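# Swap the two red-taped corner screws on the housing

## Task

At each of the two housing corners marked with red tape, remove the old screw by unscrewing it and place it in the reject dish. Releasing it is allowed once some part of it sits inside the dish. Then take a fresh screw from the screw feeder and drive it into that same hole. A screw counts as tight only when the screwdriver motor turned it in and halted on its own, shown as stopped_at_torque=1 in a result. After that, do not turn or shift it. A screw that was pushed in rather than turned must be backed fully out and driven again. Any fresh screw left unused goes back on the feeder. After the final screw, raise the screwdriver well clear above the screw heads, release everything and move away.

## Robot and tools

Robot: one UR3e arm carrying a powered screwdriver. There are no fingers. A hex key with a thin vacuum sleeve around it picks up and holds screws. The tool point (end_effector_position) is the tip of the hex key when nothing presses on it. The key points along the tool point's +z axis and can be pushed back by up to 12 mm. A flat block sticks out about 9 cm from the last joint's axis toward the tool's -y side and rotates with the tool, so watch its clearance.

Frame: all poses are in the scene frame. Its origin is on the table top directly under the arm base. +z is up, and +y is to the left when looking along +x. Orientations are quaternions written w first. The arm base may be slightly tilted. The reported position can be a little off at long reach.

Row format, shared by every moving tool: 10 numbers [x, y, z, qw, qx, qy, qz, spindle, torque_limit, sleeve_vacuum]. x, y, z are an absolute target for the tool point, in metres. The quaternion is an absolute target orientation. The last three numbers each lie in -1..1:
- spindle: +1 turns the key clockwise at 500 rpm, which drives a screw in. -1 turns it the other way. It takes 0.5 s to reach full speed. The motor keeps running at the last value, even between calls, and the arm does not follow the screw meanwhile. Always finish an action with 0.
- torque_limit: maps linearly from 0.3 N m at -1 to 1.2 N m at +1.
- sleeve_vacuum: above 0.01 holds a screw. Anything else releases it.
torque_limit and sleeve_vacuum keep their last value. A row may also carry 6 extra numbers from 0 to 1, which scale the stiffness of each joint in Joint positions order, base first.

execute_actions(actions): a list of actions run in order. Each action is a table of up to 15 rows, and each row lasts one control step of 1/30 s. If a table has fewer rows, its last row repeats to fill 15 steps. An empty list only returns the current state and images. An action is refused if its target lies more than 0.6 m from the tool point's starting position along any of the tool's axes. A malformed call, or a first action that fails this check, means nothing moves. At every step the commanded pose is clipped to within 100 mm and 16 degrees of the measured pose, so far targets take several actions. Put the quaternion you want in every row, rather than copying a reported one that may have drifted.

move(target, speed, stop_force, blocking): drives the tool point in a straight line toward one absolute row. speed runs from 0.002 to 0.5 m/s (default 0.25), and turning is capped at twice that value in rad/s. A path lasts 0.5 to 10 s. It ignores obstacles and may overshoot its speed. stop_force (5 to 24 N) ends the path once the wrist senses that much extra push against the direction of travel. Use it only on slow, non-turning approaches, and leave it out when pulling away from contact. blocking=false returns after 0.5 s, and cannot be combined with stop_force. Use wait(0) or stop before sending new motion. The result adds a move: line with the ending (done, contact, held, off_target, moving, fault), the limits that acted (paced = pose clipped, held = steps blocked), and the distance left to the target.

wait(seconds 0..10) lets time run while the last command is held. stop brakes a running move, but the spindle keeps going. zoom_image(camera "cam_wrist", region [x0, y0, x1, y1] pixels, at most 504x504) gives a closer view of the latest wrist image. read_manual returns only licence text. finished_scene(scene) ends the given scene and cannot be undone.

Screw handling: to engage a screw, place the tool point on the screw's axis 2 mm below the top of its head. Then turn slowly with spindle between -0.2 and 0.2. A negative value engages without driving, and a positive one engages and also drives in. While the screw turns, the arm must follow it by 0.7 mm per turn: move down when tightening, up when loosening. Tightening halts at 95 % of torque_limit, and stopped_at_torque then reads 1. To restart the motor afterwards, hold spindle at 0 or below for 0.5 s. Loosening never stops by itself: if the turns count does not decrease, raise torque_limit. screw_detected=1 means the sleeve pressure is above 30 kPa, i.e. a head is seated on the sleeve. turns is the running count of key turns, with clockwise positive.

Result lines: pose and velocities, Hand target (where the controller is heading), step readings (HELD marks clipped steps), joint positions and torques, wrist force and torque along the tool axes (noisy, offsets up to about 3.5 N, saturating near 30 N), plus tool status. A pose unreachable line means the clearance check changed or blocked the command.

What to avoid: a contact torque that reaches a joint's load limit (wrist joints 8.37 N m, elbow 26, shoulder 50.2), or any outside force of 150 N, freezes the arm for 10 s. The arm is stiff, so aiming even slightly past a hard surface can trigger that. Approach slowly and use stop_force. Do not drop or slam screws, and never knock anything off the table. Objects may get bumped occasionally. Holding loads heats the motors: a fault comes at 85 °C, with a warning from 70 °C. The simulation keeps running while you think, and a running spindle makes that time count. Camera: cam_wrist, a 504x504 fisheye on the wrist.

Each tool is called as a command line: name --argument value for each argument, lists and objects as JSON in quotes; but a table of rows of numbers goes row by row, as --pt "numbers of a row", without its own name.

## Session

execute_actions --actions '[]'

Scene clock: 0.00 s.
end_effector_position=(+0.2927, +0.0340, +0.2906) sleeve_vacuum_kpa=0 screw_detected=0 stopped_at_torque=0 turns=0.00 end_effector_quat_wxyz=(-0.195, +0.681, +0.706, +0.002) end_effector_velocity=(-0.000, -0.000, -0.000) end_effector_angular_velocity=(-0.001, -0.000, -0.000)
Joint positions: [-0.577 -1.58   0.667 -0.658 -1.571 -0.577]
Joint velocities: [-0. -0. -0. -0. -0. -0.]
Joint torques (N m, as the arm reports them, + toward a larger angle): no reading
Wrist force (N, on the end effector, along its own x y z axes, offset not removed): no reading
Wrist torque (N m, same axes, about the end effector's origin, offset not removed): no reading
Hand target: +0.293, +0.034, +0.291; -0.195, +0.681, +0.706, +0.002
Joint stiffness scale: [1. 1. 1. 1. 1. 1.]
camera_calibration (this result's frames):
cam_wrist: T_world_to_cam=[[-0.0213389, 0.969483, 0.244229, -0.00603945], [0.99969, 0.0238302, -0.0072502, -0.286556], [-0.012849, 0.243998, -0.969691, 0.539769], [0, 0, 0, 1]] pos_world=[0.293273, -0.119019, 0.522806]

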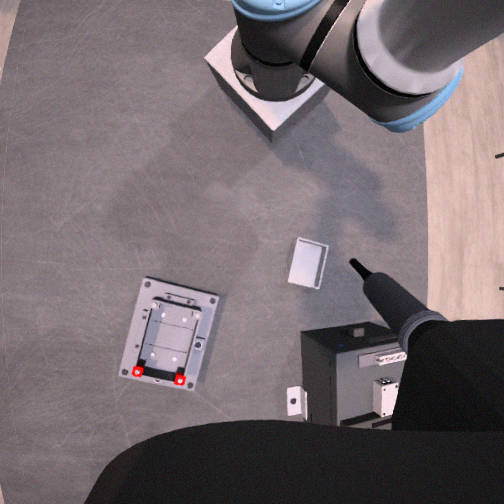

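zoom_image --camera "cam_wrist" --region '[320, 220, 383, 283]'

zoom_image --camera "cam_wrist" --region '[110, 270, 236, 396]'

zoom_image --camera "cam_wrist" --region '[300, 310, 426, 436]'

Region (320, 220, 383, 283) of cam_wrist's 504x504 image, scaled by 8.000, with more detail than that image has.

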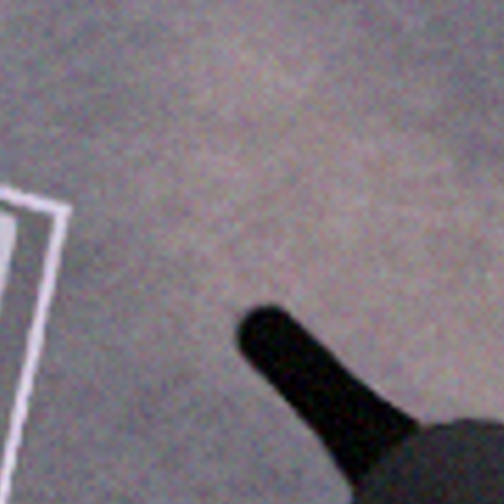

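Region (110, 270, 236, 396) of cam_wrist's 504x504 image, scaled by 4.000, with more detail than that image has.

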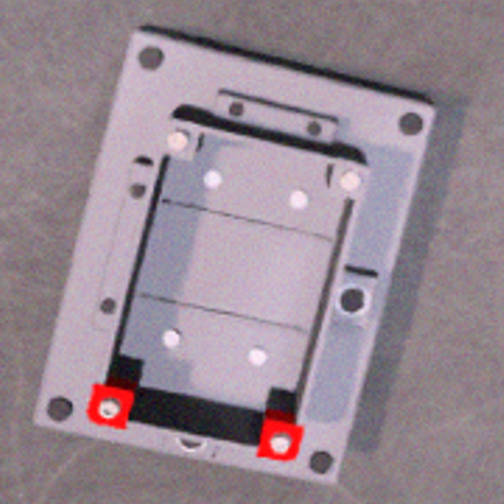

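Region (300, 310, 426, 436) of cam_wrist's 504x504 image, scaled by 4.000, with more detail than that image has.

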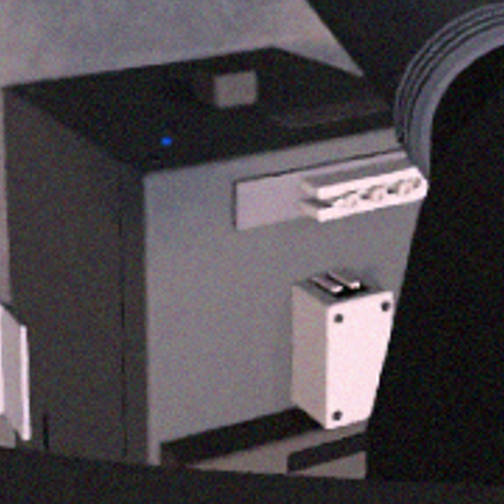

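move --target '[0.491,-0.126,0.095,0,0.9659,0.2588,0,0,1,0]' --speed 0.2

wait --seconds 0.7

zoom_image --camera "cam_wrist" --region '[320, 226, 383, 289]'

Scene clock: 34.90 s.
end_effector_position=(+0.4907, -0.1259, +0.0957) sleeve_vacuum_kpa=0 screw_detected=0 stopped_at_torque=0 turns=0.00 end_effector_quat_wxyz=(-0.001, +0.966, +0.260, +0.000) end_effector_velocity=(+0.001, -0.004, -0.000) end_effector_angular_velocity=(-0.010, -0.003, -0.009)
Joint positions: [-0.637 -1.552  1.471 -1.876 -1.638  0.432]
Joint velocities: [ 0.001  0.001  0.003 -0.012 -0.007  0.01 ]
Joint torques (N m, as the arm reports them, + toward a larger angle): [  3.93 -18.56 -12.03  -3.09   0.84   0.2 ]
Wrist force (N, on the end effector, along its own x y z axes, offset not removed): [0.1 -0.1 2.6]
Wrist torque (N m, same axes, about the end effector's origin, offset not removed): [-0.11 0.15 -0.11]
Hand target: +0.491, -0.126, +0.095; +0.000, +0.966, +0.259, -0.000
Off the commanded pose: 0.001 m, 0 deg.
Joint stiffness scale: [1. 1. 1. 1. 1. 1.]
move: done
camera_calibration (this result's frames):
cam_wrist: T_world_to_cam=[[0.85788, 0.512301, -0.0398787, -0.261024], [0.504149, -0.824133, 0.258144, -0.371053], [0.0993822, -0.241562, -0.965283, 0.275692], [0, 0, 0, 1]] pos_world=[0.383594, -0.105478, 0.351497]

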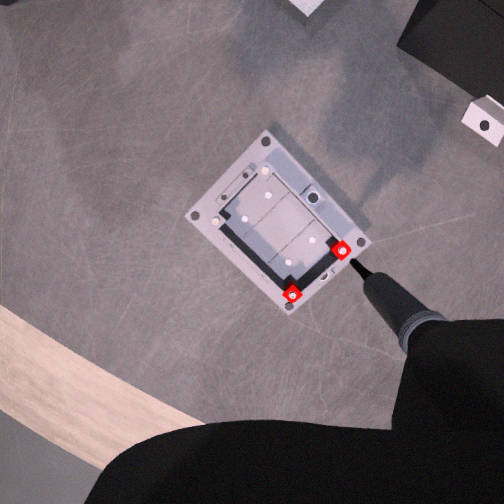

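Scene clock: 35.60 s.
end_effector_position=(+0.4910, -0.1265, +0.0957) sleeve_vacuum_kpa=0 screw_detected=0 stopped_at_torque=0 turns=0.00 end_effector_quat_wxyz=(+0.000, +0.966, +0.259, +0.000) end_effector_velocity=(+0.000, +0.000, -0.000) end_effector_angular_velocity=(+0.000, -0.000, -0.000)
Joint positions: [-0.637 -1.552  1.471 -1.878 -1.639  0.434]
Joint velocities: [ 0.  0.  0. -0.  0.  0.]
Joint torques (N m, as the arm reports them, + toward a larger angle): [  4.94 -18.32 -11.97  -3.17   0.61   0.15]
Wrist force (N, on the end effector, along its own x y z axes, offset not removed): [-0.9 0.9 1.5]
Wrist torque (N m, same axes, about the end effector's origin, offset not removed): [0.27 0.27 -0.14]
Hand target: +0.491, -0.126, +0.095; +0.000, +0.966, +0.259, -0.000
Off the commanded pose: 0.001 m, 0 deg.
Joint stiffness scale: [1. 1. 1. 1. 1. 1.]
wait: 0.70 s; at rest by 0.17 s
camera_calibration (this result's frames):
cam_wrist: T_world_to_cam=[[0.85865, 0.510982, -0.0402082, -0.261476], [0.50278, -0.824416, 0.259906, -0.371295], [0.099659, -0.243384, -0.964796, 0.275107], [0, 0, 0, 1]] pos_world=[0.38378, -0.105535, 0.35141]

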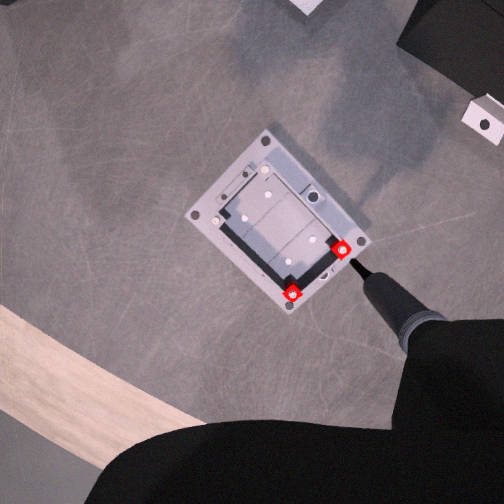

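Region (320, 226, 383, 289) of cam_wrist's 504x504 image, scaled by 8.000, with more detail than that image has.

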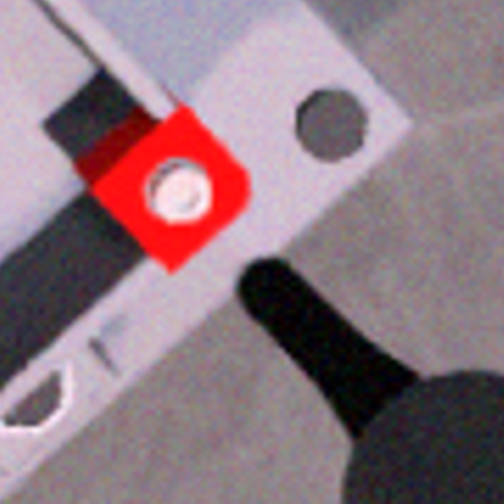

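execute_actions --actions '[[[0.4885,-0.125,0.088,0,0.9659,0.2588,0,0,1,1]],[[0.4875,-0.1246,0.082,0,0.9659,0.2588,0,0,1,1]]]'

wait --seconds 0.5

zoom_image --camera "cam_wrist" --region '[320, 226, 383, 289]'

zoom_image --camera "cam_wrist" --region '[270, 270, 333, 333]'

Scene clock: 58.77 s.
end_effector_position=(+0.4871, -0.1242, +0.0829) sleeve_vacuum_kpa=14 screw_detected=0 stopped_at_torque=0 turns=0.00 end_effector_quat_wxyz=(-0.000, +0.966, +0.259, -0.001) end_effector_velocity=(+0.003, -0.001, -0.002) end_effector_angular_velocity=(-0.004, -0.010, +0.000)
Joint positions: [-0.64  -1.551  1.531 -1.936 -1.638  0.431]
Joint velocities: [-0.001 -0.     0.015 -0.026  0.003 -0.002]
Joint torques (N m, as the arm reports them, + toward a larger angle): [  3.01 -18.48 -11.66  -3.19   0.95  -0.29]
Wrist force (N, on the end effector, along its own x y z axes, offset not removed): [-0.7 2.5 1.3]
Wrist torque (N m, same axes, about the end effector's origin, offset not removed): [0.67 0.29 -0.24]
Hand target: +0.487, -0.125, +0.082; -0.000, +0.966, +0.259, -0.000
Off the commanded pose: 0.001 m, 0 deg.
Joint stiffness scale: [1. 1. 1. 1. 1. 1.]
Step readings (end_effector_position; steps 1 to 15: 1st action; 16 to 30: 2nd action):
0: (+0.4910, -0.1265, +0.0957)
1: (+0.4910, -0.1265, +0.0957)
2: (+0.4910, -0.1265, +0.0954)
4: (+0.4902, -0.1258, +0.0938)
8: (+0.4885, -0.1245, +0.0905)
15: (+0.4878, -0.1243, +0.0882)
16: (+0.4879, -0.1243, +0.0881)
17: (+0.4879, -0.1244, +0.0878)
19: (+0.4876, -0.1243, +0.0867)
23: (+0.4869, -0.1241, +0.0844)
30: end_effector_position above
camera_calibration (this result's frames):
cam_wrist: T_world_to_cam=[[0.8587, 0.510773, -0.0417868, -0.25972], [0.503157, -0.824791, 0.257979, -0.364191], [0.0973035, -0.242552, -0.965246, 0.265001], [0, 0, 0, 1]] pos_world=[0.380481, -0.103447, 0.338892]

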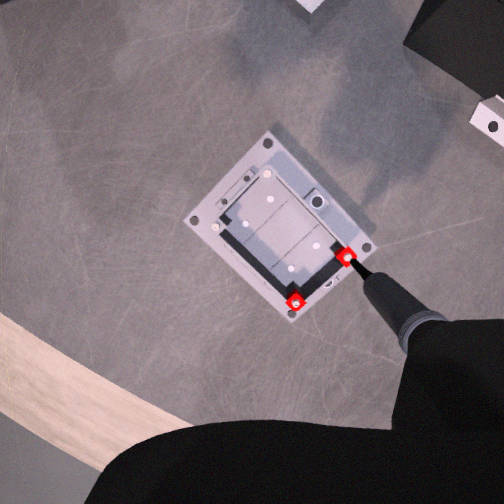

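Scene clock: 59.27 s.
end_effector_position=(+0.4877, -0.1246, +0.0827) sleeve_vacuum_kpa=14 screw_detected=0 stopped_at_torque=0 turns=0.00 end_effector_quat_wxyz=(+0.001, +0.966, +0.259, +0.000) end_effector_velocity=(+0.000, +0.000, +0.000) end_effector_angular_velocity=(-0.000, -0.001, +0.001)
Joint positions: [-0.64  -1.551  1.533 -1.941 -1.638  0.431]
Joint velocities: [ 0.001 -0.     0.001 -0.001 -0.    -0.   ]
Joint torques (N m, as the arm reports them, + toward a larger angle): [  3.56 -18.32 -11.73  -3.28   1.    -0.26]
Wrist force (N, on the end effector, along its own x y z axes, offset not removed): [-0.6 2.1 1.5]
Wrist torque (N m, same axes, about the end effector's origin, offset not removed): [0.55 0.26 -0.24]
Hand target: +0.487, -0.125, +0.082; -0.000, +0.966, +0.259, -0.000
Off the commanded pose: 0.001 m, 0 deg.
Joint stiffness scale: [1. 1. 1. 1. 1. 1.]
wait: 0.50 s; at rest by 0.17 s
camera_calibration (this result's frames):
cam_wrist: T_world_to_cam=[[0.858757, 0.510765, -0.0406952, -0.260165], [0.502686, -0.824463, 0.259937, -0.364643], [0.0992147, -0.243679, -0.964768, 0.263571], [0, 0, 0, 1]] pos_world=[0.380569, -0.103524, 0.338482]

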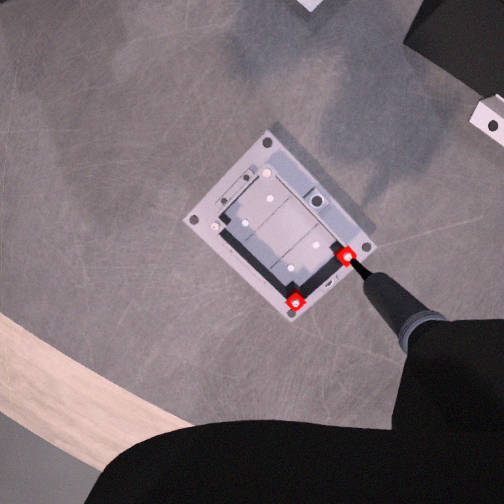

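Region (320, 226, 383, 289) of cam_wrist's 504x504 image, scaled by 8.000, with more detail than that image has.

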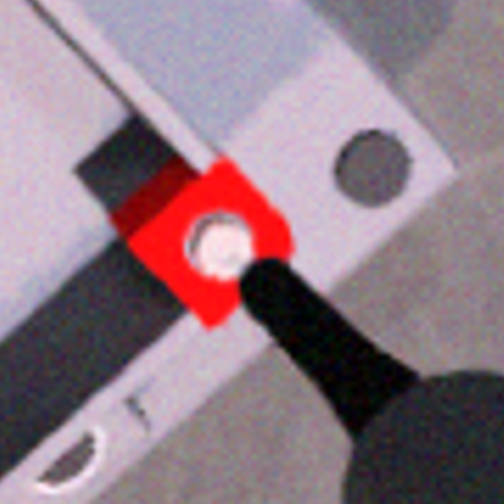

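Region (270, 270, 333, 333) of cam_wrist's 504x504 image, scaled by 8.000, with more detail than that image has.

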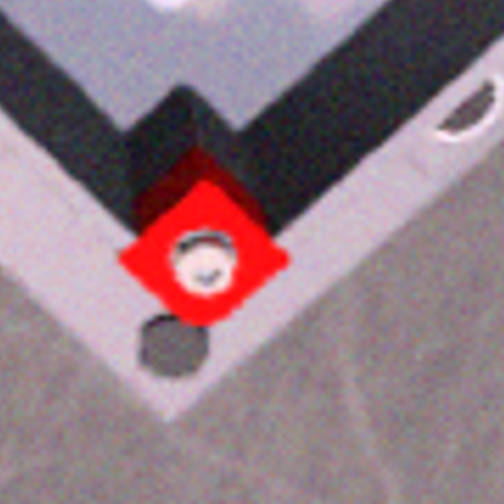

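execute_actions --actions '[[[0.4870,-0.1245,0.075,0,0.9659,0.2588,0,0,1,1]],[[0.4870,-0.1245,0.071,0,0.9659,0.2588,0,0,1,1]],[[0.4870,-0.1245,0.0692,0,0.9659,0.2588,0,-0.1,1,1]],[[0.4870,-0.1245,0.068,0,0.9659,0.2588,0,-0.1,1,1]],[[0.4870,-0.1245,0.0671,0,0.9659,0.2588,0,-0.1,1,1]],[[0.4870,-0.1245,0.0663,0,0.9659,0.2588,0,-0.1,1,1]],[[0.4870,-0.1245,0.0657,0,0.9659,0.2588,0,0,1,1]]]'

zoom_image --camera "cam_wrist" --region '[320, 226, 383, 289]'

Scene clock: 75.47 s.
end_effector_position=(+0.4912, -0.1240, +0.0702) sleeve_vacuum_kpa=14 screw_detected=0 stopped_at_torque=0 turns=-1.66 end_effector_quat_wxyz=(+0.002, +0.966, +0.260, +0.005) end_effector_velocity=(-0.000, -0.000, -0.001) end_effector_angular_velocity=(-0.000, +0.000, -0.001)
Joint positions: [-0.643 -1.533  1.578 -2.013 -1.631  0.426]
Joint velocities: [-0.001  0.     0.002 -0.002 -0.    -0.   ]
Joint torques (N m, as the arm reports them, + toward a larger angle): [  2.27 -15.62 -10.09  -2.95   0.15  -0.08]
Wrist force (N, on the end effector, along its own x y z axes, offset not removed): [-2.1 -0.3 -5.4]
Wrist torque (N m, same axes, about the end effector's origin, offset not removed): [0.51 0.80 -0.17]
Hand target: +0.487, -0.124, +0.066; -0.000, +0.966, +0.259, +0.000
Off the commanded pose: 0.006 m, 1 deg.
Joint stiffness scale: [1. 1. 1. 1. 1. 1.]
Step readings (end_effector_position; steps 1 to 15: 1st action; 16 to 30: 2nd action; 31 to 45: 3rd action; 46 to 60: 4th action; 61 to 75: 5th action; 76 to 90: 6th action; 91 to 105: 7th action):
0: (+0.4878, -0.1247, +0.0827)
1: (+0.4878, -0.1247, +0.0827)
2: (+0.4878, -0.1247, +0.0825)
4: (+0.4874, -0.1245, +0.0810)
8: (+0.4880, -0.1246, +0.0794)
15: (+0.4890, -0.1250, +0.0783)
16: (+0.4890, -0.1250, +0.0781)
17: (+0.4890, -0.1250, +0.0778)
19: (+0.4889, -0.1250, +0.0769)
23: (+0.4890, -0.1250, +0.0755)
30: (+0.4892, -0.1251, +0.0745)
31: (+0.4893, -0.1251, +0.0745)
32: (+0.4894, -0.1251, +0.0744)
34: (+0.4896, -0.1250, +0.0742)
38: (+0.4900, -0.1247, +0.0736)
45: (+0.4908, -0.1246, +0.0734)
46: (+0.4908, -0.1245, +0.0733)
47: (+0.4907, -0.1245, +0.0732)
49: (+0.4908, -0.1244, +0.0729)
53: (+0.4908, -0.1243, +0.0724)
60: (+0.4909, -0.1242, +0.0721)
61: (+0.4909, -0.1242, +0.0722)
62: (+0.4910, -0.1242, +0.0721)
64: (+0.4909, -0.1242, +0.0719)
68: (+0.4910, -0.1242, +0.0716)
75: (+0.4910, -0.1241, +0.0714)
76: (+0.4910, -0.1241, +0.0714)
77: (+0.4910, -0.1241, +0.0713)
79: (+0.4910, -0.1241, +0.0712)
83: (+0.4910, -0.1240, +0.0709)
90: (+0.4911, -0.1240, +0.0707)
91: (+0.4911, -0.1240, +0.0707)
92: (+0.4911, -0.1240, +0.0707)
94: (+0.4911, -0.1240, +0.0706)
98: (+0.4911, -0.1240, +0.0703)
105: end_effector_position above
camera_calibration (this result's frames):
cam_wrist: T_world_to_cam=[[0.85809, 0.512543, -0.0313311, -0.264072], [0.501443, -0.823236, 0.266152, -0.362309], [0.110622, -0.244093, -0.963422, 0.245541], [0, 0, 0, 1]] pos_world=[0.381112, -0.102983, 0.324716]

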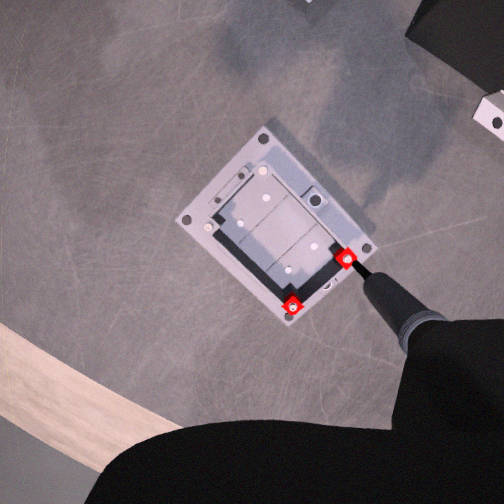

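Region (320, 226, 383, 289) of cam_wrist's 504x504 image, scaled by 8.000, with more detail than that image has.

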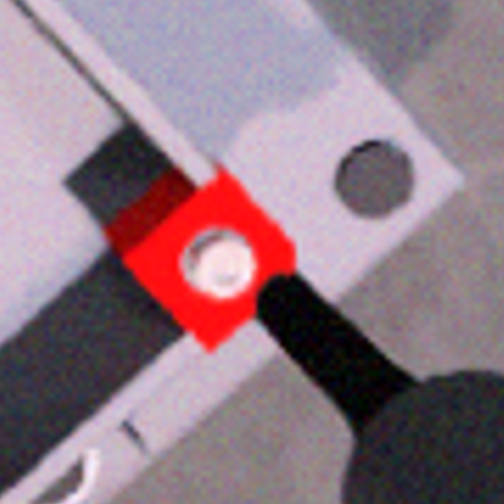

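execute_actions --actions '[[[0.488,-0.1240,0.078,0,0.9659,0.2588,0,0,1,1]],[[0.487,-0.1240,0.087,0,0.9659,0.2588,0,0,1,1]],[[0.4823,-0.1234,0.087,0,0.9659,0.2588,0,0,1,1]],[[0.4823,-0.1234,0.0835,0,0.9659,0.2588,0,0,1,1]],[[0.4823,-0.1234,0.082,0,0.9659,0.2588,0,0,1,1]]]'

zoom_image --camera "cam_wrist" --region '[320, 226, 383, 289]'

Scene clock: 90.20 s.
end_effector_position=(+0.4825, -0.1235, +0.0829) sleeve_vacuum_kpa=14 screw_detected=0 stopped_at_torque=0 turns=-1.65 end_effector_quat_wxyz=(+0.001, +0.966, +0.259, +0.000) end_effector_velocity=(+0.001, -0.001, -0.000) end_effector_angular_velocity=(-0.003, -0.003, -0.001)
Joint positions: [-0.647 -1.574  1.564 -1.949 -1.636  0.424]
Joint velocities: [-0.001  0.     0.002 -0.006 -0.    -0.   ]
Joint torques (N m, as the arm reports them, + toward a larger angle): [  3.62 -17.72 -11.41  -3.15   1.03  -0.24]
Wrist force (N, on the end effector, along its own x y z axes, offset not removed): [1.6 4.0 2.0]
Wrist torque (N m, same axes, about the end effector's origin, offset not removed): [1.09 -0.32 -0.38]
Hand target: +0.482, -0.123, +0.082; -0.000, +0.966, +0.259, -0.000
Off the commanded pose: 0.001 m, 0 deg.
Joint stiffness scale: [1. 1. 1. 1. 1. 1.]
Step readings (end_effector_position; steps 1 to 15: 1st action; 16 to 30: 2nd action; 31 to 45: 3rd action; 46 to 60: 4th action; 61 to 75: 5th action):
0: (+0.4912, -0.1240, +0.0702)
1: (+0.4912, -0.1240, +0.0702)
2: (+0.4911, -0.1240, +0.0704)
4: (+0.4914, -0.1242, +0.0722)
8: (+0.4918, -0.1249, +0.0765)
15: (+0.4904, -0.1249, +0.0781)
16: (+0.4904, -0.1250, +0.0782)
17: (+0.4903, -0.1250, +0.0787)
19: (+0.4899, -0.1251, +0.0805)
23: (+0.4893, -0.1253, +0.0842)
30: (+0.4879, -0.1247, +0.0861)
31: (+0.4878, -0.1246, +0.0862)
32: (+0.4875, -0.1244, +0.0864)
34: (+0.4867, -0.1243, +0.0869)
38: (+0.4848, -0.1241, +0.0874)
45: (+0.4827, -0.1235, +0.0870)
46: (+0.4826, -0.1234, +0.0869)
47: (+0.4825, -0.1234, +0.0868)
49: (+0.4823, -0.1232, +0.0862)
53: (+0.4821, -0.1231, +0.0851)
60: (+0.4822, -0.1232, +0.0843)
61: (+0.4823, -0.1233, +0.0843)
62: (+0.4823, -0.1233, +0.0842)
64: (+0.4823, -0.1233, +0.0839)
68: (+0.4822, -0.1232, +0.0831)
75: end_effector_position above
camera_calibration (this result's frames):
cam_wrist: T_world_to_cam=[[0.85882, 0.510657, -0.040716, -0.256287], [0.502569, -0.824477, 0.260119, -0.361121], [0.0992623, -0.243858, -0.964718, 0.264502], [0, 0, 0, 1]] pos_world=[0.375338, -0.102361, 0.338669]

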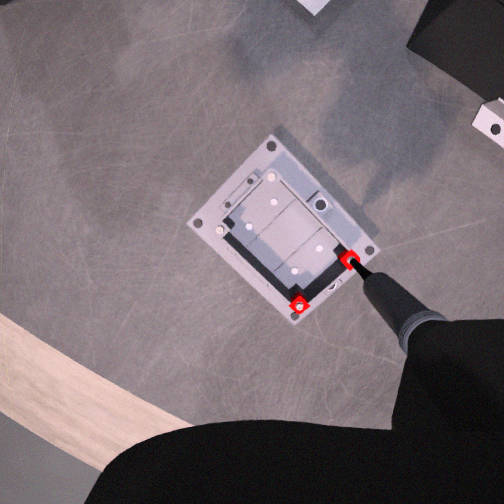

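Region (320, 226, 383, 289) of cam_wrist's 504x504 image, scaled by 8.000, with more detail than that image has.

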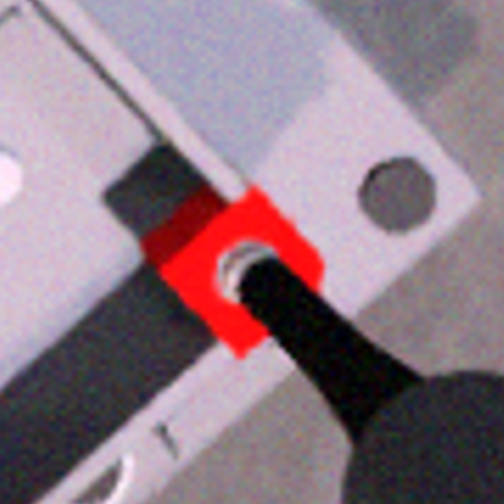

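execute_actions --actions '[[[0.4823,-0.1234,0.081,0,0.9659,0.2588,0,-0.1,1,1]],[[0.4823,-0.1234,0.0801,0,0.9659,0.2588,0,-0.1,1,1]],[[0.4823,-0.1234,0.0793,0,0.9659,0.2588,0,-0.1,1,1]],[[0.4823,-0.1234,0.0786,0,0.9659,0.2588,0,-0.1,1,1]],[[0.4823,-0.1234,0.0782,0,0.9659,0.2588,0,0,1,1]]]'

zoom_image --camera "cam_wrist" --region '[320, 226, 383, 289]'

Scene clock: 108.07 s.
end_effector_position=(+0.4825, -0.1238, +0.0799) sleeve_vacuum_kpa=40 screw_detected=1 stopped_at_torque=0 turns=-3.31 end_effector_quat_wxyz=(+0.001, +0.966, +0.259, +0.000) end_effector_velocity=(-0.000, -0.001, -0.000) end_effector_angular_velocity=(-0.001, +0.000, -0.001)
Joint positions: [-0.648 -1.571  1.575 -1.964 -1.636  0.423]
Joint velocities: [-0.001  0.     0.    -0.001 -0.    -0.   ]
Joint torques (N m, as the arm reports them, + toward a larger angle): [  3.38 -16.29 -10.97  -3.45   1.06  -0.17]
Wrist force (N, on the end effector, along its own x y z axes, offset not removed): [-3.6 -1.2 -1.8]
Wrist torque (N m, same axes, about the end effector's origin, offset not removed): [0.08 0.57 -0.09]
Hand target: +0.482, -0.123, +0.078; -0.000, +0.966, +0.259, -0.000
Off the commanded pose: 0.002 m, 0 deg.
Joint stiffness scale: [1. 1. 1. 1. 1. 1.]
Step readings (end_effector_position; steps 1 to 15: 1st action; 16 to 30: 2nd action; 31 to 45: 3rd action; 46 to 60: 4th action; 61 to 75: 5th action):
0: (+0.4826, -0.1236, +0.0829)
1: (+0.4827, -0.1237, +0.0829)
2: (+0.4827, -0.1237, +0.0829)
4: (+0.4827, -0.1237, +0.0829)
8: (+0.4827, -0.1237, +0.0827)
15: (+0.4827, -0.1237, +0.0826)
16: (+0.4827, -0.1237, +0.0826)
17: (+0.4827, -0.1237, +0.0826)
19: (+0.4827, -0.1237, +0.0824)
23: (+0.4827, -0.1237, +0.0821)
30: (+0.4824, -0.1237, +0.0816)
31: (+0.4822, -0.1237, +0.0812)
32: (+0.4822, -0.1237, +0.0811)
34: (+0.4824, -0.1238, +0.0811)
38: (+0.4824, -0.1238, +0.0809)
45: (+0.4824, -0.1238, +0.0808)
46: (+0.4824, -0.1238, +0.0808)
47: (+0.4824, -0.1238, +0.0808)
49: (+0.4824, -0.1238, +0.0806)
53: (+0.4824, -0.1238, +0.0804)
60: (+0.4824, -0.1238, +0.0802)
61: (+0.4824, -0.1238, +0.0802)
62: (+0.4824, -0.1238, +0.0802)
64: (+0.4824, -0.1238, +0.0801)
68: (+0.4825, -0.1238, +0.0800)
75: end_effector_position above
camera_calibration (this result's frames):
cam_wrist: T_world_to_cam=[[0.858493, 0.5112, -0.0407921, -0.256031], [0.502978, -0.823828, 0.261383, -0.360764], [0.100013, -0.244913, -0.964373, 0.260984], [0, 0, 0, 1]] pos_world=[0.375155, -0.102406, 0.33554]

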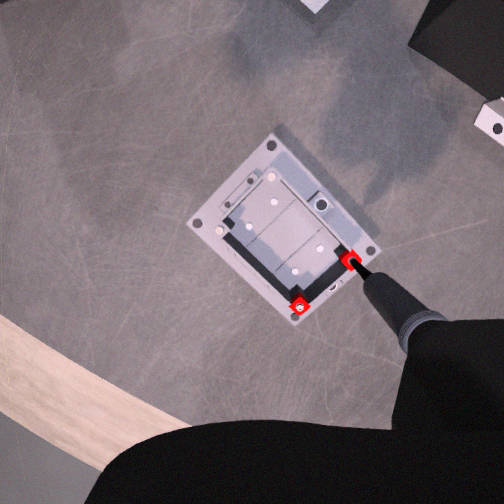

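Region (320, 226, 383, 289) of cam_wrist's 504x504 image, scaled by 8.000, with more detail than that image has.

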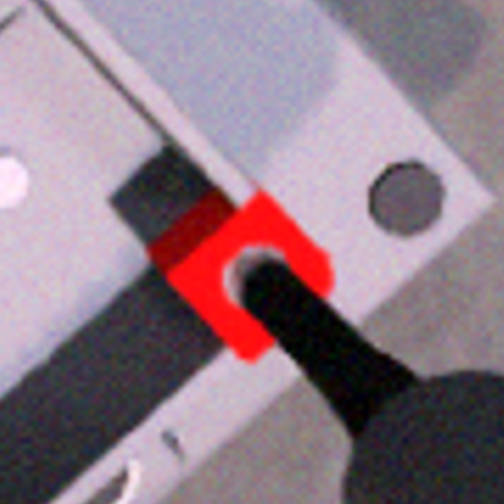

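move --target '[0.4818,-0.1235,0.095,0,0.9659,0.2588,0,-0.9,1,1]' --speed 0.005

execute_actions --actions '[[[0.4818,-0.1235,0.096,0,0.9659,0.2588,0,0,1,1]]]'

zoom_image --camera "cam_wrist" --region '[320, 226, 383, 289]'

Scene clock: 121.43 s.
end_effector_position=(+0.4818, -0.1237, +0.0940) sleeve_vacuum_kpa=40 screw_detected=1 stopped_at_torque=0 turns=-25.99 end_effector_quat_wxyz=(+0.000, +0.966, +0.259, -0.000) end_effector_velocity=(-0.001, +0.000, +0.002) end_effector_angular_velocity=(+0.002, +0.003, -0.001)
Joint positions: [-0.647 -1.59   1.531 -1.899 -1.635  0.423]
Joint velocities: [-0.001 -0.002 -0.008  0.013 -0.     0.   ]
Joint torques (N m, as the arm reports them, + toward a larger angle): [  4.53 -18.38 -12.36  -2.78   0.82   0.13]
Wrist force (N, on the end effector, along its own x y z axes, offset not removed): [0.5 1.8 0.9]
Wrist torque (N m, same axes, about the end effector's origin, offset not removed): [0.49 -0.16 -0.23]
Hand target: +0.482, -0.123, +0.095; +0.000, +0.966, +0.259, +0.000
Off the commanded pose: 0.001 m, 0 deg.
Joint stiffness scale: [1. 1. 1. 1. 1. 1.]
move: done
camera_calibration (this result's frames):
cam_wrist: T_world_to_cam=[[0.858355, 0.511432, -0.0407868, -0.254798], [0.503453, -0.824314, 0.258926, -0.364073], [0.0988018, -0.242784, -0.965036, 0.275597], [0, 0, 0, 1]] pos_world=[0.374771, -0.102887, 0.349836]

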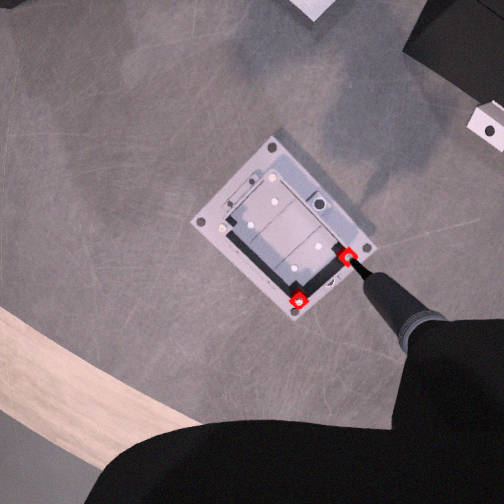

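Scene clock: 121.93 s.
end_effector_position=(+0.4815, -0.1236, +0.0951) sleeve_vacuum_kpa=40 screw_detected=1 stopped_at_torque=0 turns=-25.99 end_effector_quat_wxyz=(-0.000, +0.966, +0.259, -0.000) end_effector_velocity=(-0.001, +0.001, +0.000) end_effector_angular_velocity=(+0.002, +0.002, +0.000)
Joint positions: [-0.647 -1.592  1.527 -1.893 -1.635  0.424]
Joint velocities: [ 0.    -0.    -0.002  0.005  0.     0.   ]
Joint torques (N m, as the arm reports them, + toward a larger angle): [  4.11 -19.41 -12.74  -2.63   0.83   0.17]
Wrist force (N, on the end effector, along its own x y z axes, offset not removed): [-0.3 2.7 1.6]
Wrist torque (N m, same axes, about the end effector's origin, offset not removed): [0.75 0.26 -0.22]
Hand target: +0.482, -0.123, +0.096; +0.000, +0.966, +0.259, +0.000
Off the commanded pose: 0.001 m, 0 deg.
Joint stiffness scale: [1. 1. 1. 1. 1. 1.]
Step readings (end_effector_position):
0: (+0.4818, -0.1237, +0.0940)
1: (+0.4817, -0.1237, +0.0941)
2: (+0.4817, -0.1236, +0.0941)
4: (+0.4817, -0.1237, +0.0944)
8: (+0.4817, -0.1237, +0.0949)
15: end_effector_position above
camera_calibration (this result's frames):
cam_wrist: T_world_to_cam=[[0.858426, 0.511289, -0.0410886, -0.254617], [0.503457, -0.824523, 0.258251, -0.364175], [0.0981624, -0.242376, -0.965204, 0.27711], [0, 0, 0, 1]] pos_world=[0.374714, -0.102923, 0.351054]

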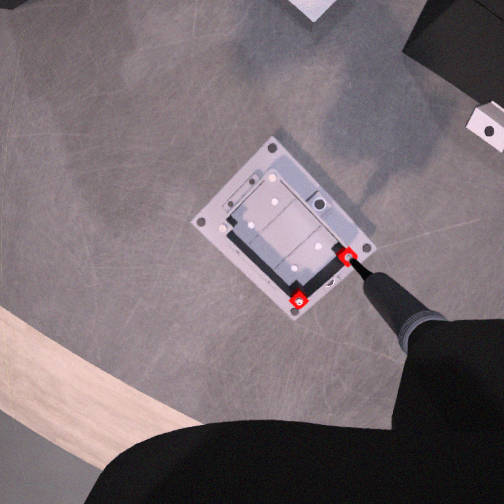

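Region (320, 226, 383, 289) of cam_wrist's 504x504 image, scaled by 8.000, with more detail than that image has.

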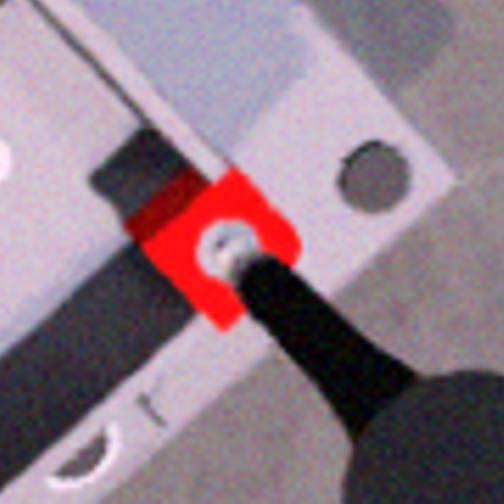

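move --target '[0.478,-0.118,0.104,0,0.9659,0.2588,0,0,1,1]' --speed 0.04

move --target '[0.302,0.110,0.06,0,0.9659,0.2588,0,0,1,1]' --speed 0.2

Scene clock: 134.03 s.
end_effector_position=(+0.4792, -0.1190, +0.1040) sleeve_vacuum_kpa=40 screw_detected=1 stopped_at_torque=0 turns=-25.99 end_effector_quat_wxyz=(+0.001, +0.966, +0.259, +0.001) end_effector_velocity=(-0.003, +0.003, +0.001) end_effector_angular_velocity=(+0.004, +0.007, -0.002)
Joint positions: [-0.638 -1.62   1.529 -1.869 -1.638  0.432]
Joint velocities: [ 0.003 -0.006  0.001  0.013 -0.002  0.005]
Joint torques (N m, as the arm reports them, + toward a larger angle): [  4.88 -18.61 -12.08  -2.79   0.76   0.18]
Wrist force (N, on the end effector, along its own x y z axes, offset not removed): [1.0 2.1 -0.4]
Wrist torque (N m, same axes, about the end effector's origin, offset not removed): [0.52 -0.24 -0.17]
Hand target: +0.478, -0.118, +0.104; +0.000, +0.966, +0.259, +0.000
Off the commanded pose: 0.002 m, 0 deg.
Joint stiffness scale: [1. 1. 1. 1. 1. 1.]
move: done
camera_calibration (this result's frames):
cam_wrist: T_world_to_cam=[[0.858468, 0.511396, -0.0388165, -0.254912], [0.502719, -0.824088, 0.261059, -0.361335], [0.101516, -0.243624, -0.964542, 0.285155], [0, 0, 0, 1]] pos_world=[0.371536, -0.0979409, 0.359479]

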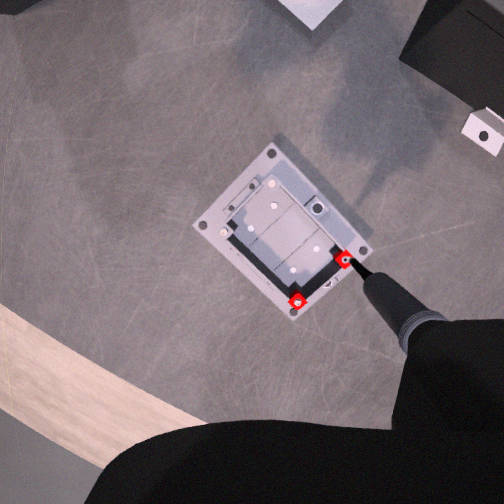

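Scene clock: 136.67 s.
end_effector_position=(+0.3010, +0.1113, +0.0598) sleeve_vacuum_kpa=40 screw_detected=1 stopped_at_torque=0 turns=-25.99 end_effector_quat_wxyz=(-0.002, +0.965, +0.261, -0.001) end_effector_velocity=(+0.002, -0.004, +0.000) end_effector_angular_velocity=(-0.012, -0.003, -0.018)
Joint positions: [ 0.087 -1.988  2.469 -2.301 -1.872  1.128]
Joint velocities: [ 0.011  0.013 -0.007 -0.004 -0.015  0.029]
Joint torques (N m, as the arm reports them, + toward a larger angle): [  3.92  -7.23 -10.32  -3.48   0.3    0.17]
Wrist force (N, on the end effector, along its own x y z axes, offset not removed): [0.5 1.0 0.9]
Wrist torque (N m, same axes, about the end effector's origin, offset not removed): [0.32 -0.04 -0.14]
Hand target: +0.302, +0.110, +0.060; -0.000, +0.966, +0.259, +0.000
Off the commanded pose: 0.002 m, 0 deg.
Joint stiffness scale: [1. 1. 1. 1. 1. 1.]
move: done
camera_calibration (this result's frames):
cam_wrist: T_world_to_cam=[[0.856366, 0.514765, -0.0406699, -0.221014], [0.50701, -0.823304, 0.255171, -0.0714421], [0.0978694, -0.23914, -0.96604, 0.31744], [0, 0, 0, 1]] pos_world=[0.194423, 0.130864, 0.315901]

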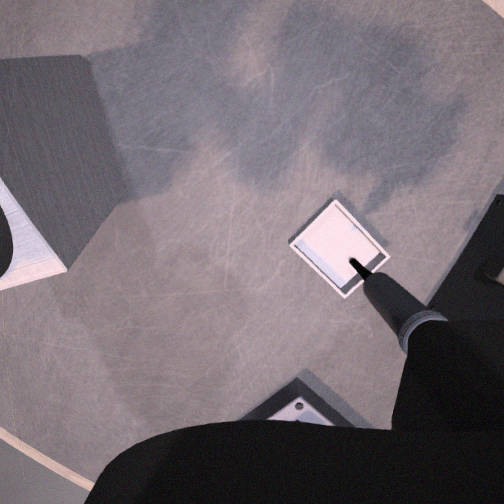

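move --target '[0.302,0.110,0.024,0,0.9659,0.2588,0,0,1,1]' --speed 0.04 --stop_force 6

zoom_image --camera "cam_wrist" --region '[280, 190, 420, 330]'

Scene clock: 145.80 s.
end_effector_position=(+0.3014, +0.1098, +0.0242) sleeve_vacuum_kpa=40 screw_detected=1 stopped_at_torque=0 turns=-25.99 end_effector_quat_wxyz=(+0.000, +0.966, +0.259, -0.001) end_effector_velocity=(+0.005, -0.000, +0.001) end_effector_angular_velocity=(+0.001, -0.016, -0.002)
Joint positions: [ 0.029 -1.837  2.586 -2.586 -1.862  1.074]
Joint velocities: [-0.002  0.005  0.008 -0.03   0.001 -0.005]
Joint torques (N m, as the arm reports them, + toward a larger angle): [ 3.07 -7.15 -7.12 -3.49  0.76 -0.26]
Wrist force (N, on the end effector, along its own x y z axes, offset not removed): [0.0 3.1 0.7]
Wrist torque (N m, same axes, about the end effector's origin, offset not removed): [0.85 0.01 -0.24]
Hand target: +0.302, +0.110, +0.024; +0.000, +0.966, +0.259, -0.000
Off the commanded pose: 0.001 m, 0 deg.
Joint stiffness scale: [1. 1. 1. 1. 1. 1.]
move: done
camera_calibration (this result's frames):
cam_wrist: T_world_to_cam=[[0.858644, 0.510785, -0.0427712, -0.222222], [0.503337, -0.824463, 0.258676, -0.0627117], [0.0968643, -0.243639, -0.965017, 0.283436], [0, 0, 0, 1]] pos_world=[0.19492, 0.13086, 0.280238]

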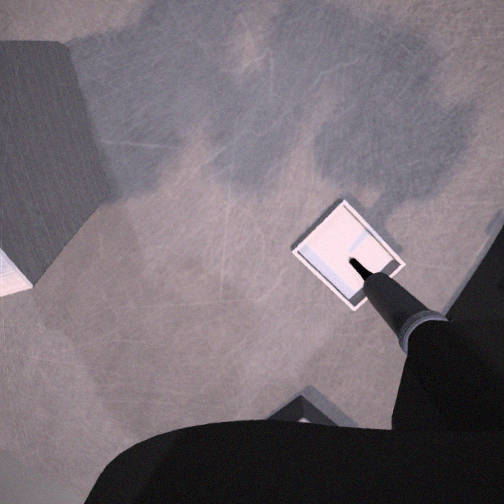

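Region (280, 190, 420, 330) of cam_wrist's 504x504 image, scaled by 3.600, with more detail than that image has.

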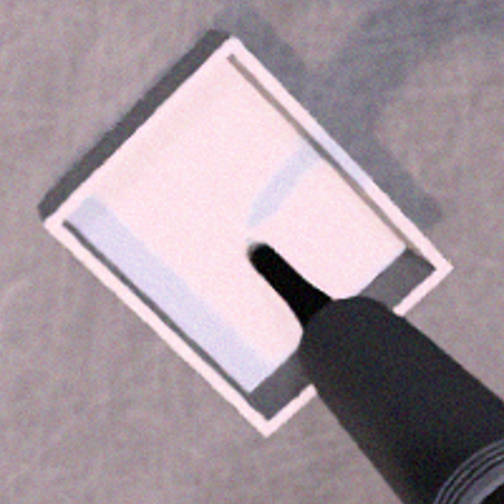

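execute_actions --actions '[[[0.302,0.110,0.020,0,0.9659,0.2588,0,0,1,1]],[[0.302,0.110,0.020,0,0.9659,0.2588,0,0,1,0]]]'

move --target '[0.345,0.135,0.18,0,0.9659,0.2588,0,0,1,0]' --speed 0.15

move --target '[0.445,0.20,0.19,0,0.9659,0.2588,0,0,1,0]' --speed 0.15

wait --seconds 0.7

zoom_image --camera "cam_wrist" --region '[320, 226, 383, 289]'

Scene clock: 156.87 s.
end_effector_position=(+0.3025, +0.1098, +0.0205) sleeve_vacuum_kpa=0 screw_detected=0 stopped_at_torque=0 turns=-25.99 end_effector_quat_wxyz=(+0.000, +0.966, +0.259, +0.001) end_effector_velocity=(+0.000, -0.000, -0.000) end_effector_angular_velocity=(-0.000, -0.001, -0.000)
Joint positions: [ 0.022 -1.814  2.599 -2.627 -1.86   1.067]
Joint velocities: [-0.     0.     0.001 -0.003 -0.    -0.   ]
Joint torques (N m, as the arm reports them, + toward a larger angle): [ 3.28 -7.7  -7.18 -3.5   0.61 -0.28]
Wrist force (N, on the end effector, along its own x y z axes, offset not removed): [0.7 2.0 1.3]
Wrist torque (N m, same axes, about the end effector's origin, offset not removed): [0.53 -0.13 -0.20]
Hand target: +0.302, +0.110, +0.020; +0.000, +0.966, +0.259, -0.000
Off the commanded pose: 0.001 m, 0 deg.
Joint stiffness scale: [1. 1. 1. 1. 1. 1.]
Step readings (end_effector_position; steps 1 to 15: 1st action; 16 to 30: 2nd action):
0: (+0.3025, +0.1098, +0.0245)
1: (+0.3025, +0.1098, +0.0245)
2: (+0.3025, +0.1098, +0.0243)
4: (+0.3019, +0.1098, +0.0232)
8: (+0.3008, +0.1098, +0.0211)
15: (+0.3014, +0.1098, +0.0203)
16: (+0.3016, +0.1098, +0.0203)
17: (+0.3017, +0.1098, +0.0203)
19: (+0.3019, +0.1098, +0.0204)
23: (+0.3022, +0.1098, +0.0204)
30: end_effector_position above
camera_calibration (this result's frames):
cam_wrist: T_world_to_cam=[[0.858922, 0.510554, -0.0398414, -0.223449], [0.502266, -0.824686, 0.260042, -0.0619222], [0.0999091, -0.243367, -0.964775, 0.278796], [0, 0, 0, 1]] pos_world=[0.195172, 0.130866, 0.276175]

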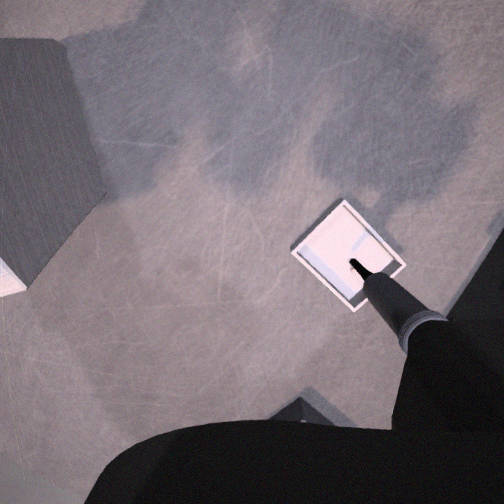

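Scene clock: 159.17 s.
end_effector_position=(+0.3461, +0.1359, +0.1802) sleeve_vacuum_kpa=0 screw_detected=0 stopped_at_torque=0 turns=-25.99 end_effector_quat_wxyz=(-0.001, +0.966, +0.260, +0.003) end_effector_velocity=(-0.003, -0.003, -0.001) end_effector_angular_velocity=(-0.014, +0.018, -0.009)
Joint positions: [ 0.351 -1.843  1.786 -1.681 -1.928  1.402]
Joint velocities: [ 0.007  0.019 -0.029  0.036 -0.008  0.024]
Joint torques (N m, as the arm reports them, + toward a larger angle): [  4.26  -9.95 -12.89  -3.07   0.04   0.13]
Wrist force (N, on the end effector, along its own x y z axes, offset not removed): [-2.0 1.6 1.4]
Wrist torque (N m, same axes, about the end effector's origin, offset not removed): [0.46 0.69 -0.21]
Hand target: +0.345, +0.135, +0.180; -0.000, +0.966, +0.259, +0.000
Off the commanded pose: 0.001 m, 0 deg.
Joint stiffness scale: [1. 1. 1. 1. 1. 1.]
move: done
camera_calibration (this result's frames):
cam_wrist: T_world_to_cam=[[0.857966, 0.512507, -0.0350843, -0.268597], [0.503209, -0.824738, 0.258047, -0.10384], [0.103315, -0.23905, -0.965495, 0.433213], [0, 0, 0, 1]] pos_world=[0.237943, 0.155576, 0.435637]

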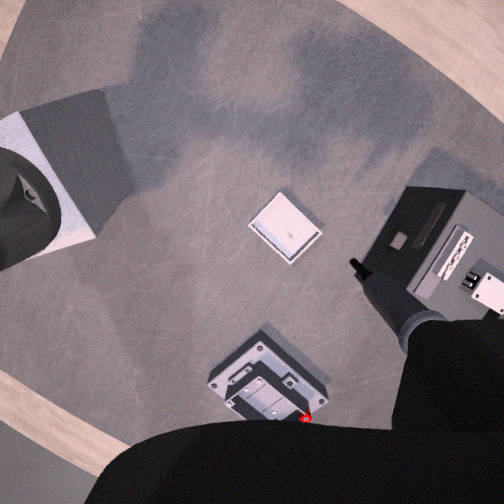

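Scene clock: 160.73 s.
end_effector_position=(+0.4464, +0.2009, +0.1899) sleeve_vacuum_kpa=0 screw_detected=0 stopped_at_torque=0 turns=-25.99 end_effector_quat_wxyz=(-0.002, +0.966, +0.259, +0.005) end_effector_velocity=(+0.001, -0.003, +0.002) end_effector_angular_velocity=(-0.019, +0.026, -0.007)
Joint positions: [ 0.428 -1.318  1.171 -1.567 -1.939  1.483]
Joint velocities: [ 0.004  0.05  -0.106  0.091 -0.006  0.023]
Joint torques (N m, as the arm reports them, + toward a larger angle): [  7.23 -17.9  -12.72  -3.07  -0.02   0.11]
Wrist force (N, on the end effector, along its own x y z axes, offset not removed): [0.4 2.4 -0.1]
Wrist torque (N m, same axes, about the end effector's origin, offset not removed): [0.65 -0.10 -0.23]
Hand target: +0.445, +0.200, +0.190; -0.000, +0.966, +0.259, +0.000
Off the commanded pose: 0.002 m, 1 deg.
Joint stiffness scale: [1. 1. 1. 1. 1. 1.]
move: done
camera_calibration (this result's frames):
cam_wrist: T_world_to_cam=[[0.858769, 0.511453, -0.0305231, -0.388661], [0.501127, -0.826036, 0.257947, -0.101983], [0.106715, -0.236812, -0.965677, 0.445795], [0, 0, 0, 1]] pos_world=[0.337304, 0.22011, 0.444937]

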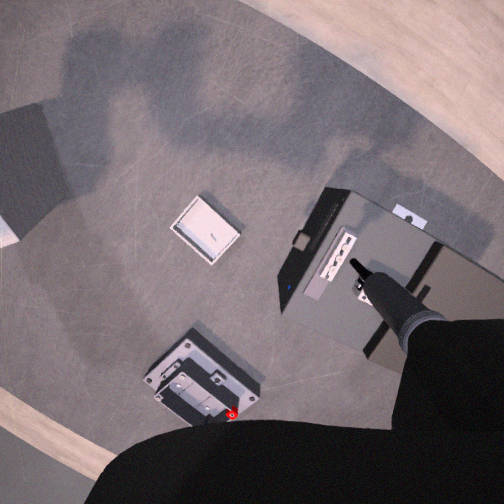

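Scene clock: 161.43 s.
end_effector_position=(+0.4453, +0.1999, +0.1900) sleeve_vacuum_kpa=0 screw_detected=0 stopped_at_torque=0 turns=-25.99 end_effector_quat_wxyz=(-0.001, +0.966, +0.259, +0.001) end_effector_velocity=(-0.001, -0.000, -0.000) end_effector_angular_velocity=(-0.000, +0.002, +0.000)
Joint positions: [ 0.429 -1.31   1.154 -1.548 -1.941  1.488]
Joint velocities: [-0.    -0.    -0.001  0.002  0.     0.   ]
Joint torques (N m, as the arm reports them, + toward a larger angle): [  7.23 -17.48 -12.76  -3.26  -0.05   0.14]
Wrist force (N, on the end effector, along its own x y z axes, offset not removed): [1.1 1.0 0.1]
Wrist torque (N m, same axes, about the end effector's origin, offset not removed): [0.28 -0.25 -0.10]
Hand target: +0.445, +0.200, +0.190; -0.000, +0.966, +0.259, +0.000
Off the commanded pose: 0.000 m, 0 deg.
Joint stiffness scale: [1. 1. 1. 1. 1. 1.]
wait: 0.70 s; at rest by 0.17 s
camera_calibration (this result's frames):
cam_wrist: T_world_to_cam=[[0.858878, 0.510726, -0.0385782, -0.385578], [0.502305, -0.825204, 0.258319, -0.103057], [0.100096, -0.241243, -0.965289, 0.449524], [0, 0, 0, 1]] pos_world=[0.337935, 0.220326, 0.445667]

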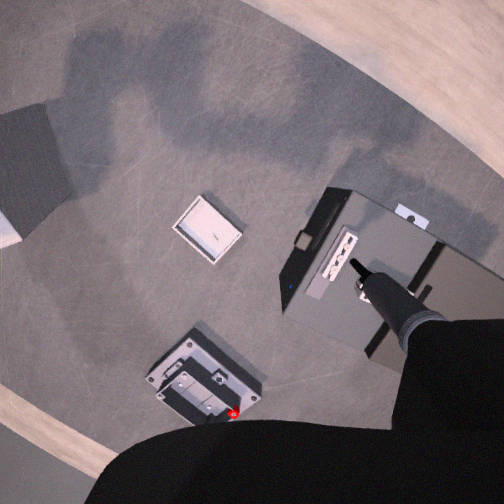

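Region (320, 226, 383, 289) of cam_wrist's 504x504 image, scaled by 8.000, with more detail than that image has.

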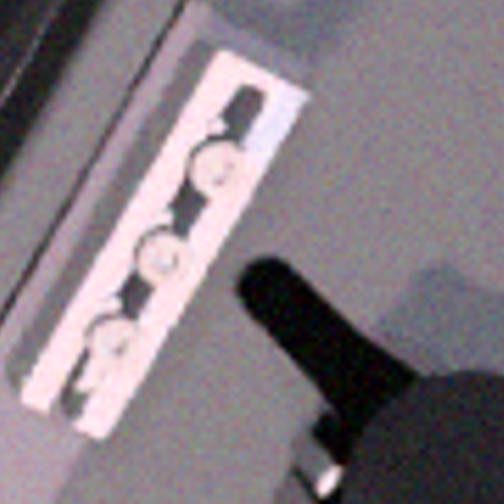

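execute_actions --actions '[[[0.443,0.196,0.186,0,0.9659,0.2588,0,0,1,1]],[[0.4417,0.1943,0.181,0,0.9659,0.2588,0,0,1,1]]]'

wait --seconds 0.5

zoom_image --camera "cam_wrist" --region '[320, 226, 383, 289]'

Scene clock: 171.43 s.
end_effector_position=(+0.4410, +0.1942, +0.1810) sleeve_vacuum_kpa=14 screw_detected=0 stopped_at_torque=0 turns=-25.99 end_effector_quat_wxyz=(+0.001, +0.966, +0.259, -0.001) end_effector_velocity=(+0.001, +0.001, -0.002) end_effector_angular_velocity=(+0.005, -0.006, +0.001)
Joint positions: [ 0.413 -1.339  1.226 -1.593 -1.94   1.473]
Joint velocities: [-0.004 -0.009  0.027 -0.027  0.002 -0.008]
Joint torques (N m, as the arm reports them, + toward a larger angle): [  5.71 -18.66 -11.74  -3.56   0.19  -0.28]
Wrist force (N, on the end effector, along its own x y z axes, offset not removed): [0.9 1.7 1.1]
Wrist torque (N m, same axes, about the end effector's origin, offset not removed): [0.41 -0.12 -0.15]
Hand target: +0.442, +0.194, +0.181; +0.000, +0.966, +0.259, -0.000
Off the commanded pose: 0.001 m, 0 deg.
Joint stiffness scale: [1. 1. 1. 1. 1. 1.]
Step readings (end_effector_position; steps 1 to 15: 1st action; 16 to 30: 2nd action):
0: (+0.4452, +0.1998, +0.1899)
1: (+0.4452, +0.1998, +0.1899)
2: (+0.4451, +0.1998, +0.1898)
4: (+0.4444, +0.1991, +0.1890)
8: (+0.4432, +0.1972, +0.1874)
15: (+0.4425, +0.1963, +0.1861)
16: (+0.4425, +0.1962, +0.1860)
17: (+0.4425, +0.1961, +0.1858)
19: (+0.4421, +0.1954, +0.1848)
23: (+0.4412, +0.1944, +0.1825)
30: end_effector_position above
camera_calibration (this result's frames):
cam_wrist: T_world_to_cam=[[0.858467, 0.510992, -0.0438405, -0.378186], [0.503716, -0.823981, 0.259472, -0.10434], [0.0964642, -0.244831, -0.964755, 0.442138], [0, 0, 0, 1]] pos_world=[0.334567, 0.215525, 0.437048]

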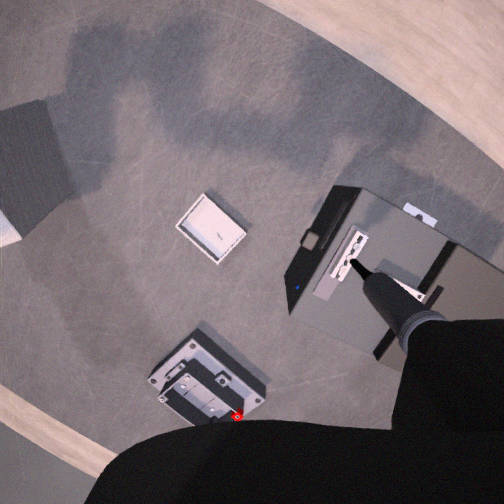

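Scene clock: 171.93 s.
end_effector_position=(+0.4414, +0.1944, +0.1809) sleeve_vacuum_kpa=14 screw_detected=0 stopped_at_torque=0 turns=-25.99 end_effector_quat_wxyz=(+0.000, +0.966, +0.259, -0.001) end_effector_velocity=(+0.000, -0.000, -0.000) end_effector_angular_velocity=(-0.000, -0.000, -0.001)
Joint positions: [ 0.413 -1.34   1.23  -1.598 -1.94   1.471]
Joint velocities: [-0.001  0.     0.001 -0.002 -0.    -0.001]
Joint torques (N m, as the arm reports them, + toward a larger angle): [  5.93 -19.12 -11.95  -3.5    0.42  -0.27]
Wrist force (N, on the end effector, along its own x y z axes, offset not removed): [0.0 1.9 0.6]
Wrist torque (N m, same axes, about the end effector's origin, offset not removed): [0.58 0.07 -0.20]
Hand target: +0.442, +0.194, +0.181; +0.000, +0.966, +0.259, -0.000
Off the commanded pose: 0.000 m, 0 deg.
Joint stiffness scale: [1. 1. 1. 1. 1. 1.]
wait: 0.50 s; at rest by 0.17 s
camera_calibration (this result's frames):
cam_wrist: T_world_to_cam=[[0.85844, 0.511206, -0.0418175, -0.379106], [0.50342, -0.824134, 0.259558, -0.104195], [0.0982243, -0.243867, -0.964822, 0.441054], [0, 0, 0, 1]] pos_world=[0.334572, 0.215489, 0.436729]

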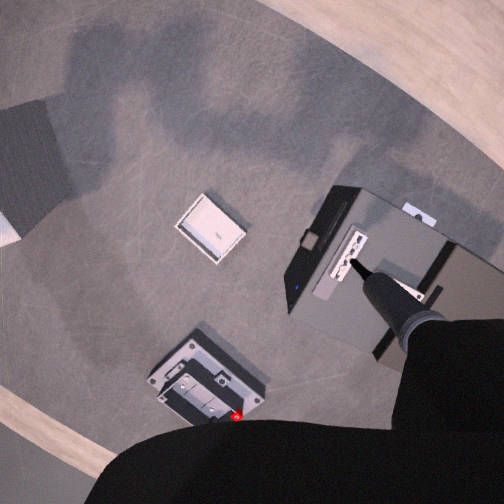

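Region (320, 226, 383, 289) of cam_wrist's 504x504 image, scaled by 8.000, with more detail than that image has.

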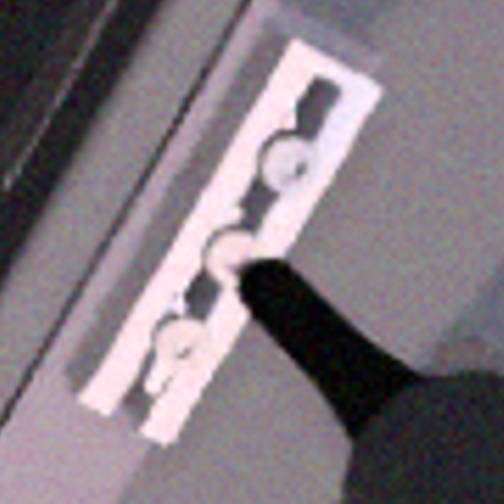

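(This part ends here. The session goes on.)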